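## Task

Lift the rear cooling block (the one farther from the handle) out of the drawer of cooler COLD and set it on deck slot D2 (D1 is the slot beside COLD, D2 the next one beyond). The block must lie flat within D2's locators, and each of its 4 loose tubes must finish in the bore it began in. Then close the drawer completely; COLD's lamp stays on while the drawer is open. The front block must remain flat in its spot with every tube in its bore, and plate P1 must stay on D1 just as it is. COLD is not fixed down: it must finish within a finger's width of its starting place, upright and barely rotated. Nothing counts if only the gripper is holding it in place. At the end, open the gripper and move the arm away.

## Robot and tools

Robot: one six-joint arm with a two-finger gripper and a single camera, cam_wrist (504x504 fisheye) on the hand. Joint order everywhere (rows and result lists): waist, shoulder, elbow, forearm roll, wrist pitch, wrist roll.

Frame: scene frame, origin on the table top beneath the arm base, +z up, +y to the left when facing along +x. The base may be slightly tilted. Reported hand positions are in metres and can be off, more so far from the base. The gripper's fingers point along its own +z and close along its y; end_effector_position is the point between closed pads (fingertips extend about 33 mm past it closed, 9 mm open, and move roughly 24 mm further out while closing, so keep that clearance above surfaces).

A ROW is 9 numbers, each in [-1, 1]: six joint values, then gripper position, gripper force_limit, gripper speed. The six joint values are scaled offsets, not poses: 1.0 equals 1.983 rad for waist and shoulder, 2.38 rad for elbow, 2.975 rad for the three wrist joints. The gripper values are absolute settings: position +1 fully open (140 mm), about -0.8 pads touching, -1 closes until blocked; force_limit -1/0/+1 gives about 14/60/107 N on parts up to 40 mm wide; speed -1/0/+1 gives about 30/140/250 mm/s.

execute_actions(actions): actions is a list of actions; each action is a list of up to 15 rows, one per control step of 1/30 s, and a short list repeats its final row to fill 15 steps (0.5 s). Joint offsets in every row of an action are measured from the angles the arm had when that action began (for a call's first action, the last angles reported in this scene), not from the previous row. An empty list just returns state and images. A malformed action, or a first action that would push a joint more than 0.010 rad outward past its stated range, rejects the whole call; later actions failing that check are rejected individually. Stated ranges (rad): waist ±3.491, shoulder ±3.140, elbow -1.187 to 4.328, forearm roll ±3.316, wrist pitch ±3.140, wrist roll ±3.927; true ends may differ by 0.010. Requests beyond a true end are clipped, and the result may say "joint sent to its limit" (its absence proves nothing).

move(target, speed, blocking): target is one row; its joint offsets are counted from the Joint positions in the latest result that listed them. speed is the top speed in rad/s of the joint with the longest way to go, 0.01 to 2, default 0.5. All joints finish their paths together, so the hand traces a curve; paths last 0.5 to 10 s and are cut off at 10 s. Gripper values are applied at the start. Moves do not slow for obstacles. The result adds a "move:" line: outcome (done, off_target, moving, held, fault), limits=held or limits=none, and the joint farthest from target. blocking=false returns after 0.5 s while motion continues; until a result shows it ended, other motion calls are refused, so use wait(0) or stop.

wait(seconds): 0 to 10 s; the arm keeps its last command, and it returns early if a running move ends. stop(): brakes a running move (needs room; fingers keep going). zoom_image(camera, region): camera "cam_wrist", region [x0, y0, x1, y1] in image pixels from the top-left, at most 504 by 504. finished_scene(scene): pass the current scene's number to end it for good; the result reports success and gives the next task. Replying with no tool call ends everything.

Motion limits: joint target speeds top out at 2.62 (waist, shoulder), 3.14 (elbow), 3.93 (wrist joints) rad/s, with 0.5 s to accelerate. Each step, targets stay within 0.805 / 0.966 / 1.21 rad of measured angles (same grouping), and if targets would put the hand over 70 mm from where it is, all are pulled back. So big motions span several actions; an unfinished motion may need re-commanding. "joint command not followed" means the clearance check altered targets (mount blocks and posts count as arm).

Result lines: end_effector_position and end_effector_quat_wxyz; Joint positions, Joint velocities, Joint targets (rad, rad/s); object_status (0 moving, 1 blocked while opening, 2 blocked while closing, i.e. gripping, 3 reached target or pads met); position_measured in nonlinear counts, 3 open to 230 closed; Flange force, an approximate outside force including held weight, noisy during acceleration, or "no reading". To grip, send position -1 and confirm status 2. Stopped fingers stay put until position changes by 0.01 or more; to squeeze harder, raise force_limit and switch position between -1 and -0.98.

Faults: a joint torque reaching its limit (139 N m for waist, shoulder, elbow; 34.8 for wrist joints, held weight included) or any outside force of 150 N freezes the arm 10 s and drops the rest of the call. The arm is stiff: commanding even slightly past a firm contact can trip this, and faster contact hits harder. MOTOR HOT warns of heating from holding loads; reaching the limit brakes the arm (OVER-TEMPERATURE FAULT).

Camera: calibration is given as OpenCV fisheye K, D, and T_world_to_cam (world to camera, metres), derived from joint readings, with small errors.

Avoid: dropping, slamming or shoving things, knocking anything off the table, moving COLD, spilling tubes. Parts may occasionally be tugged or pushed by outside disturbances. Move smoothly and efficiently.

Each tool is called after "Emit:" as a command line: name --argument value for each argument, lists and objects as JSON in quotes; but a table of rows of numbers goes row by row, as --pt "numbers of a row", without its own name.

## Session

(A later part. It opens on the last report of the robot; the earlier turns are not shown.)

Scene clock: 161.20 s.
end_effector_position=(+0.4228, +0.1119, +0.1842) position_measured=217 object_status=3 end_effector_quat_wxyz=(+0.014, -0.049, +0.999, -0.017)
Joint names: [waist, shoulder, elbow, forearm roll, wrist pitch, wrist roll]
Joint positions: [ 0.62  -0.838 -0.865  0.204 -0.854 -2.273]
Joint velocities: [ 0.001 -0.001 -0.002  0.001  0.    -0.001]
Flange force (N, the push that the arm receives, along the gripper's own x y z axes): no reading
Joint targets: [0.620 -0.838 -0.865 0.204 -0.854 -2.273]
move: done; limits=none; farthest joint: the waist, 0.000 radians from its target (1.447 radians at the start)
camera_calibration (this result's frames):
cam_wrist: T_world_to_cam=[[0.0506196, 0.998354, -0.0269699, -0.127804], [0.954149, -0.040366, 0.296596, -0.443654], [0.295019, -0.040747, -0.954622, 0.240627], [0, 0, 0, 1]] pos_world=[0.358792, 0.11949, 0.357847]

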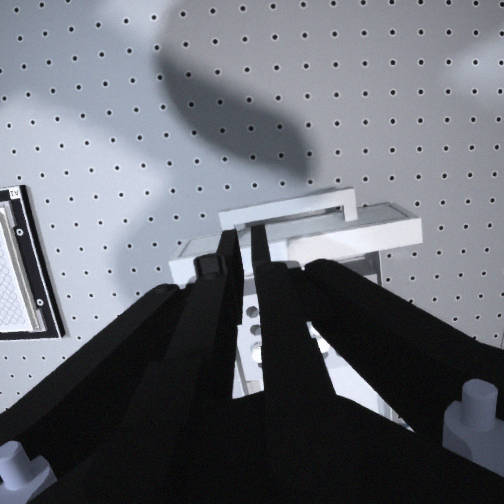

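Emit:
move --target '[0,0.082,-0.011,0,0.058,0,-0.7,0,0]' --speed 0.3

Scene clock: 162.63 s.
end_effector_position=(+0.4174, +0.1267, +0.1292) position_measured=217 object_status=3 end_effector_quat_wxyz=(-0.001, -0.062, +0.998, -0.012)
Joint names: [waist, shoulder, elbow, forearm roll, wrist pitch, wrist roll]
Joint positions: [ 0.62  -0.675 -0.891  0.204 -0.682 -2.273]
Joint velocities: [ 0.     0.002  0.001 -0.     0.001  0.   ]
Flange force (N, the push that the arm receives, along the gripper's own x y z axes): no reading
Joint targets: [0.620 -0.675 -0.891 0.204 -0.682 -2.273]
move: done; limits=none; farthest joint: the wrist pitch, 0.001 radians from its target (0.173 radians at the start)
camera_calibration (this result's frames):
cam_wrist: T_world_to_cam=[[0.0241716, 0.999535, -0.0186061, -0.13399], [0.963122, -0.018294, 0.268441, -0.424498], [0.267976, -0.0244086, -0.963116, 0.200697], [0, 0, 0, 1]] pos_world=[0.3583, 0.13106, 0.304754]

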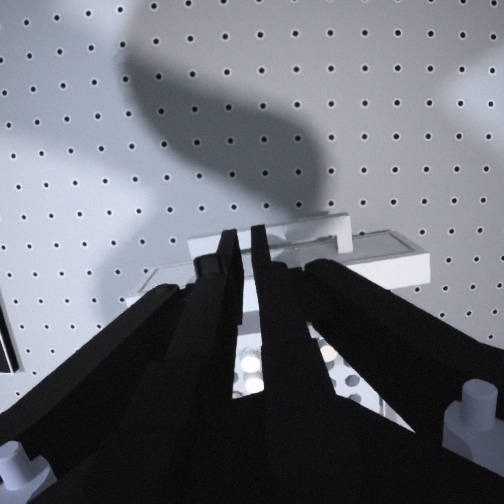

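Emit:
move --target '[0.009,-0.0116,-0.013,0.0077,0.002,-0.011,-0.7,0,0]' --speed 0.2

Emit:
move --target '[0,0.038,-0.005,0,0.031,0,-0.7,0,0]' --speed 0.08

Scene clock: 164.07 s.
end_effector_position=(+0.4099, +0.1247, +0.1278) position_measured=217 object_status=3 end_effector_quat_wxyz=(+0.001, -0.062, +0.998, -0.012)
Joint names: [waist, shoulder, elbow, forearm roll, wrist pitch, wrist roll]
Joint positions: [ 0.638 -0.698 -0.922  0.226 -0.676 -2.306]
Joint velocities: [ 0.001 -0.001 -0.001  0.     0.    -0.002]
Flange force (N, the push that the arm receives, along the gripper's own x y z axes): no reading
Joint targets: [0.638 -0.698 -0.922 0.227 -0.676 -2.306]
move: done; limits=none; farthest joint: the waist, 0.000 radians from its target (0.018 radians at the start)
camera_calibration (this result's frames):
cam_wrist: T_world_to_cam=[[0.0242808, 0.999532, -0.0186113, -0.131863], [0.962322, -0.0183254, 0.271294, -0.416965], [0.270826, -0.0244973, -0.962317, 0.20004], [0, 0, 0, 1]] pos_world=[0.35028, 0.12906, 0.303168]

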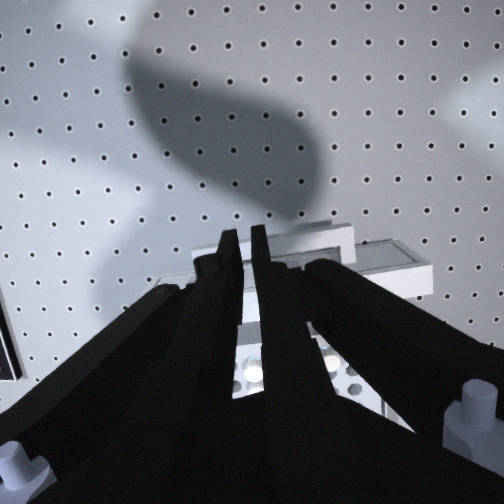

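Scene clock: 165.57 s.
end_effector_position=(+0.4066, +0.1336, +0.1034) position_measured=217 object_status=3 end_effector_quat_wxyz=(-0.002, -0.068, +0.998, -0.004)
Joint names: [waist, shoulder, elbow, forearm roll, wrist pitch, wrist roll]
Joint positions: [ 0.638 -0.623 -0.934  0.227 -0.584 -2.306]
Joint velocities: [0.    0.001 0.    0.    0.001 0.   ]
Flange force (N, the push that the arm receives, along the gripper's own x y z axes): no reading
Joint targets: [0.638 -0.623 -0.934 0.226 -0.584 -2.306]
move: done; limits=none; farthest joint: the forearm roll, 0.001 radians from its target (0.000 radians at the start)
camera_calibration (this result's frames):
cam_wrist: T_world_to_cam=[[0.0127653, 0.999914, -0.00302705, -0.138085], [0.964505, -0.0115146, 0.263814, -0.408026], [0.263756, -0.00628726, -0.964569, 0.178264], [0, 0, 0, 1]] pos_world=[0.348288, 0.134496, 0.279172]

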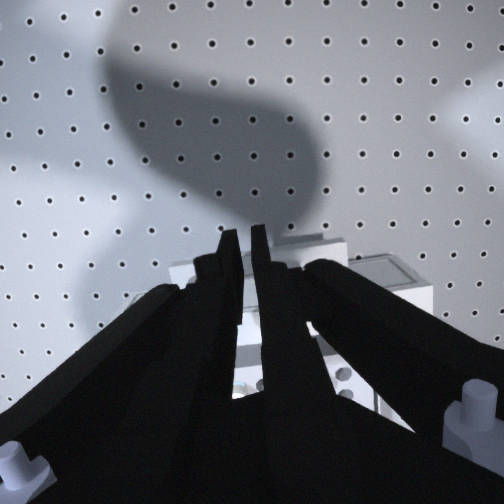

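Emit:
move --target '[-0.0671,0.0893,0.095,-0.0558,-0.0074,0.081,-0.7,0,0]' --speed 0.1

Emit:
move --target '[-0.0232,0.0313,0.0408,-0.0188,-0.0111,0.0276,-0.7,0,0]' --speed 0.1

Scene clock: 168.93 s.
end_effector_position=(+0.4728, +0.1453, +0.1006) position_measured=217 object_status=3 end_effector_quat_wxyz=(-0.000, -0.066, +0.998, +0.000)
Joint names: [waist, shoulder, elbow, forearm roll, wrist pitch, wrist roll]
Joint positions: [ 0.505 -0.446 -0.708  0.061 -0.606 -2.065]
Joint velocities: [-0.     0.002  0.002 -0.001 -0.     0.001]
Flange force (N, the push that the arm receives, along the gripper's own x y z axes): no reading
Joint targets: [0.505 -0.446 -0.708 0.061 -0.606 -2.065]
move: done; limits=none; farthest joint: the waist, 0.000 radians from its target (0.133 radians at the start)
camera_calibration (this result's frames):
cam_wrist: T_world_to_cam=[[0.0150266, 0.999874, 0.00505967, -0.152574], [0.963457, -0.0158324, 0.267393, -0.470189], [0.26744, 0.000856764, -0.963574, 0.155365], [0, 0, 0, 1]] pos_world=[0.413749, 0.144977, 0.276203]

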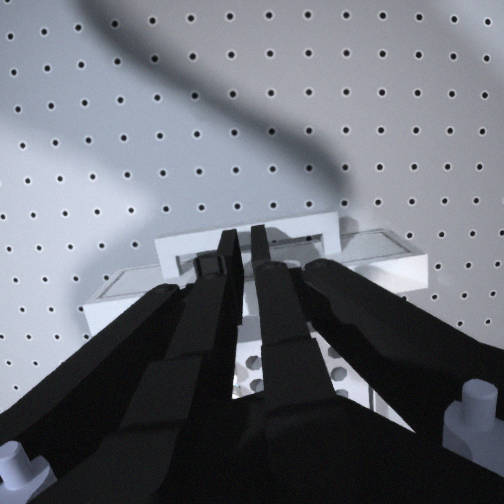

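Scene clock: 170.27 s.
end_effector_position=(+0.5009, +0.1497, +0.1016) position_measured=217 object_status=3 end_effector_quat_wxyz=(-0.000, -0.067, +0.998, +0.001)
Joint names: [waist, shoulder, elbow, forearm roll, wrist pitch, wrist roll]
Joint positions: [ 0.459 -0.384 -0.611  0.005 -0.639 -1.983]
Joint velocities: [-0.     0.001  0.001 -0.001 -0.     0.001]
Flange force (N, the push that the arm receives, along the gripper's own x y z axes): [1.3 -3.9 -6.7]
Joint targets: [0.459 -0.384 -0.611 0.005 -0.639 -1.983]
move: done; limits=none; farthest joint: the waist, 0.000 radians from its target (0.046 radians at the start)
camera_calibration (this result's frames):
cam_wrist: T_world_to_cam=[[0.0140701, 0.999877, 0.00692642, -0.157132], [0.96363, -0.0154082, 0.266796, -0.497642], [0.26687, 0.00292066, -0.963728, 0.148815], [0, 0, 0, 1]] pos_world=[0.44204, 0.14901, 0.277275]

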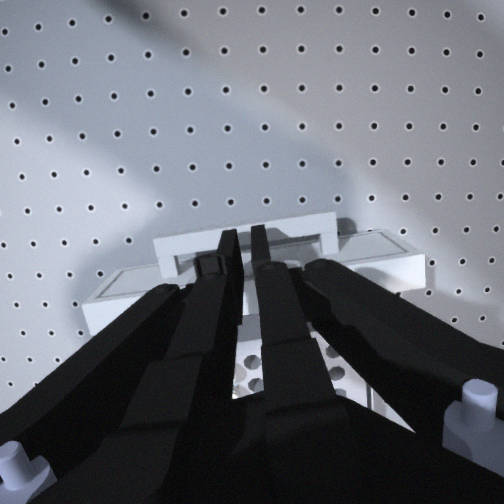

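Emit:
move --target '[-0.0454,0.0736,0.097,-0.0306,-0.0316,0.0444,-0.7,0,0]' --speed 0.14

Emit:
move --target '[-0.0368,0.0741,0.0992,-0.0202,-0.0316,0.0289,-0.7,0,0]' --speed 0.12

Scene clock: 172.97 s.
end_effector_position=(+0.5690, +0.1586, +0.1022) position_measured=217 object_status=3 end_effector_quat_wxyz=(-0.003, -0.064, +0.998, +0.001)
Joint names: [waist, shoulder, elbow, forearm roll, wrist pitch, wrist roll]
Joint positions: [ 0.369 -0.238 -0.38  -0.086 -0.733 -1.851]
Joint velocities: [-0.     0.001  0.003  0.001 -0.001  0.001]
Flange force (N, the push that the arm receives, along the gripper's own x y z axes): [5.6 1.3 -6.1]
Joint targets: [0.369 -0.238 -0.380 -0.086 -0.733 -1.851]
move: done; limits=none; farthest joint: the waist, 0.000 radians from its target (0.090 radians at the start)
camera_calibration (this result's frames):
cam_wrist: T_world_to_cam=[[0.0189496, 0.999801, 0.00628248, -0.169654], [0.965093, -0.0199327, 0.261149, -0.562761], [0.261222, 0.00111451, -0.965278, 0.134804], [0, 0, 0, 1]] pos_world=[0.511118, 0.158253, 0.278154]

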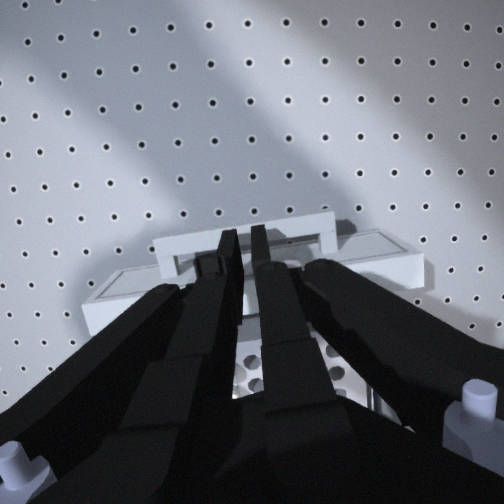

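Scene clock: 175.30 s.
end_effector_position=(+0.6413, +0.1660, +0.0998) position_measured=217 object_status=3 end_effector_quat_wxyz=(-0.002, -0.062, +0.998, +0.003)
Joint names: [waist, shoulder, elbow, forearm roll, wrist pitch, wrist roll]
Joint positions: [ 0.296 -0.091 -0.144 -0.146 -0.827 -1.765]
Joint velocities: [-0.001  0.     0.    -0.    -0.     0.001]
Flange force (N, the push that the arm receives, along the gripper's own x y z axes): [3.8 -3.1 -4.7]
Joint targets: [0.296 -0.091 -0.144 -0.146 -0.827 -1.765]
move: done; limits=none; farthest joint: the waist, 0.000 radians from its target (0.073 radians at the start)
camera_calibration (this result's frames):
cam_wrist: T_world_to_cam=[[0.0241535, 0.999655, 0.0103675, -0.182129], [0.964545, -0.026029, 0.262633, -0.630606], [0.262812, 0.0036564, -0.96484, 0.112142], [0, 0, 0, 1]] pos_world=[0.583174, 0.165242, 0.275705]

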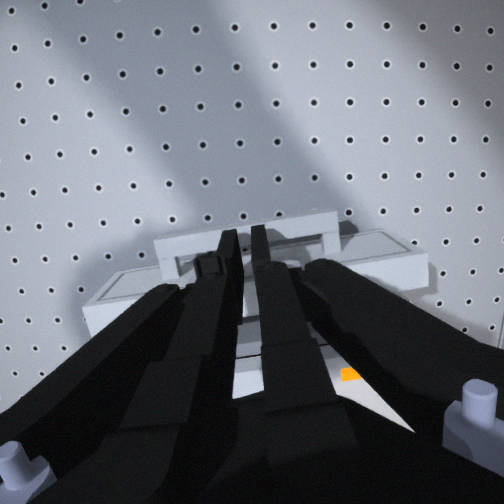

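Emit:
move --target '[-0.0073,0.0212,0.0339,-0.0024,-0.0137,0.006,-0.7,0,0]' --speed 0.05

Scene clock: 177.77 s.
end_effector_position=(+0.6649, +0.1705, +0.1026) position_measured=217 object_status=3 end_effector_quat_wxyz=(-0.002, -0.065, +0.998, +0.003)
Joint names: [waist, shoulder, elbow, forearm roll, wrist pitch, wrist roll]
Joint positions: [ 0.282 -0.049 -0.063 -0.154 -0.868 -1.747]
Joint velocities: [-0.     0.     0.001  0.001 -0.001  0.   ]
Flange force (N, the push that the arm receives, along the gripper's own x y z axes): [4.1 -3.1 -2.7]
Joint targets: [0.282 -0.049 -0.063 -0.154 -0.868 -1.747]
move: done; limits=none; farthest joint: the waist, 0.000 radians from its target (0.015 radians at the start)
camera_calibration (this result's frames):
cam_wrist: T_world_to_cam=[[0.0177583, 0.999789, 0.0103268, -0.182957], [0.964788, -0.0198456, 0.26228, -0.655153], [0.26243, 0.00530549, -0.964937, 0.108634], [0, 0, 0, 1]] pos_world=[0.606824, 0.16934, 0.278547]

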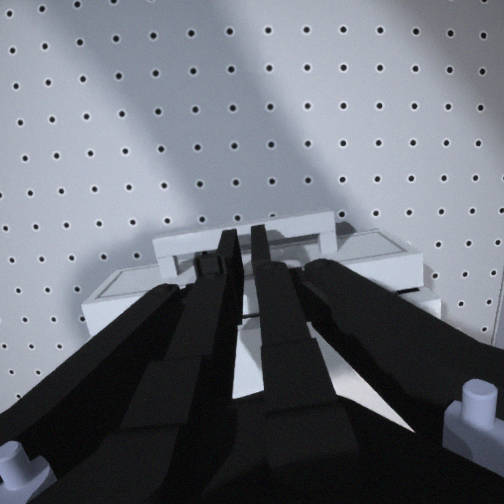

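Emit:
move --target '[-0.0008,0.0032,0.0042,-0.0003,-0.0013,0.0007,-0.7,0,0]' --speed 0.015

Scene clock: 178.93 s.
end_effector_position=(+0.6678, +0.1710, +0.1023) position_measured=217 object_status=3 end_effector_quat_wxyz=(-0.002, -0.065, +0.998, +0.003)
Joint names: [waist, shoulder, elbow, forearm roll, wrist pitch, wrist roll]
Joint positions: [ 0.28  -0.043 -0.053 -0.154 -0.871 -1.745]
Joint velocities: [-0.    -0.001  0.003 -0.    -0.001  0.   ]
Flange force (N, the push that the arm receives, along the gripper's own x y z axes): [1.3 -1.3 -4.1]
Joint targets: [0.280 -0.043 -0.053 -0.154 -0.871 -1.745]
move: done; limits=none; farthest joint: the waist, 0.000 radians from its target (0.001 radians at the start)
camera_calibration (this result's frames):
cam_wrist: T_world_to_cam=[[0.0170408, 0.999801, 0.010369, -0.183074], [0.964809, -0.0191642, 0.262253, -0.657996], [0.262399, 0.00553509, -0.964943, 0.107543], [0, 0, 0, 1]] pos_world=[0.60974, 0.169833, 0.278233]

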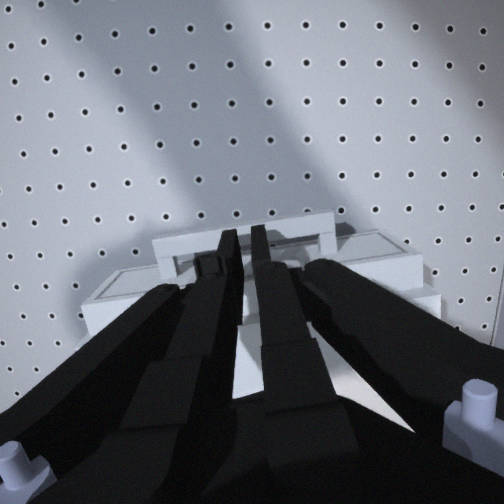

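Emit:
move --target '[-0.0004,0.0016,0.0021,-0.0001,-0.0007,0.0003,-0.7,0,0]' --speed 0.01

Emit:
move --target '[0,-0.12,-0.043,0.008,-0.043,0.518,1,0,0]' --speed 1

Scene clock: 180.00 s.
end_effector_position=(+0.6692, +0.1712, +0.1022) position_measured=217 object_status=3 end_effector_quat_wxyz=(-0.003, -0.066, +0.998, +0.003)
Joint names: [waist, shoulder, elbow, forearm roll, wrist pitch, wrist roll]
Joint positions: [ 0.279 -0.04  -0.048 -0.155 -0.874 -1.744]
Joint velocities: [ 0.     0.001  0.002  0.     0.    -0.   ]
Flange force (N, the push that the arm receives, along the gripper's own x y z axes): [26.2 -0.7 -17.8]
Joint targets: [0.279 -0.040 -0.048 -0.155 -0.874 -1.744]
move: done; limits=none; farthest joint: the waist, 0.000 radians from its target (0.001 radians at the start)
camera_calibration (this result's frames):
cam_wrist: T_world_to_cam=[[0.0167803, 0.999807, 0.0102253, -0.183106], [0.964889, -0.0188736, 0.261979, -0.659309], [0.262122, 0.00547015, -0.965019, 0.107224], [0, 0, 0, 1]] pos_world=[0.611127, 0.170041, 0.278071]

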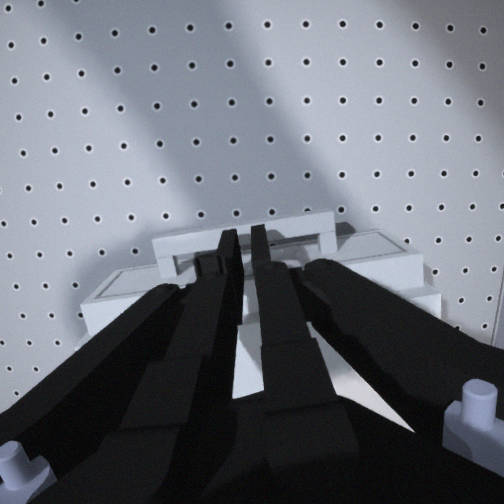

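Scene clock: 182.17 s.
end_effector_position=(+0.6267, +0.1612, +0.1993) position_measured=3 object_status=3 end_effector_quat_wxyz=(-0.001, +0.752, -0.659, +0.001)
Joint names: [waist, shoulder, elbow, forearm roll, wrist pitch, wrist roll]
Joint positions: [ 0.279 -0.278 -0.151 -0.131 -1.001 -0.203]
Joint velocities: [-0.     0.     0.001  0.001 -0.     0.002]
Flange force (N, the push that the arm receives, along the gripper's own x y z axes): [3.2 1.2 -4.2]
Joint targets: [0.279 -0.278 -0.151 -0.131 -1.001 -0.203]
move: done; limits=none; farthest joint: the waist, 0.000 radians from its target (0.000 radians at the start)
camera_calibration (this result's frames):
cam_wrist: T_world_to_cam=[[-0.999854, 0.0169941, 0.00187782, 0.623861], [0.016876, 0.9633, 0.267897, -0.209316], [0.00274377, 0.267889, -0.963446, 0.332091], [0, 0, 0, 1]] pos_world=[0.626391, 0.102068, 0.374855]

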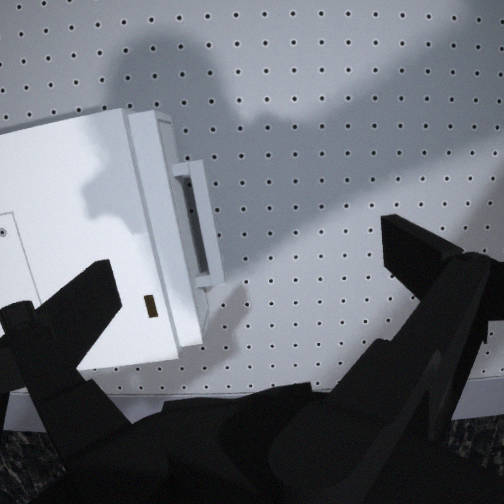

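The lamp is off and the cooler is in its original place.

Emit:
finished_scene --scene 1

The scene is finished: the task was done.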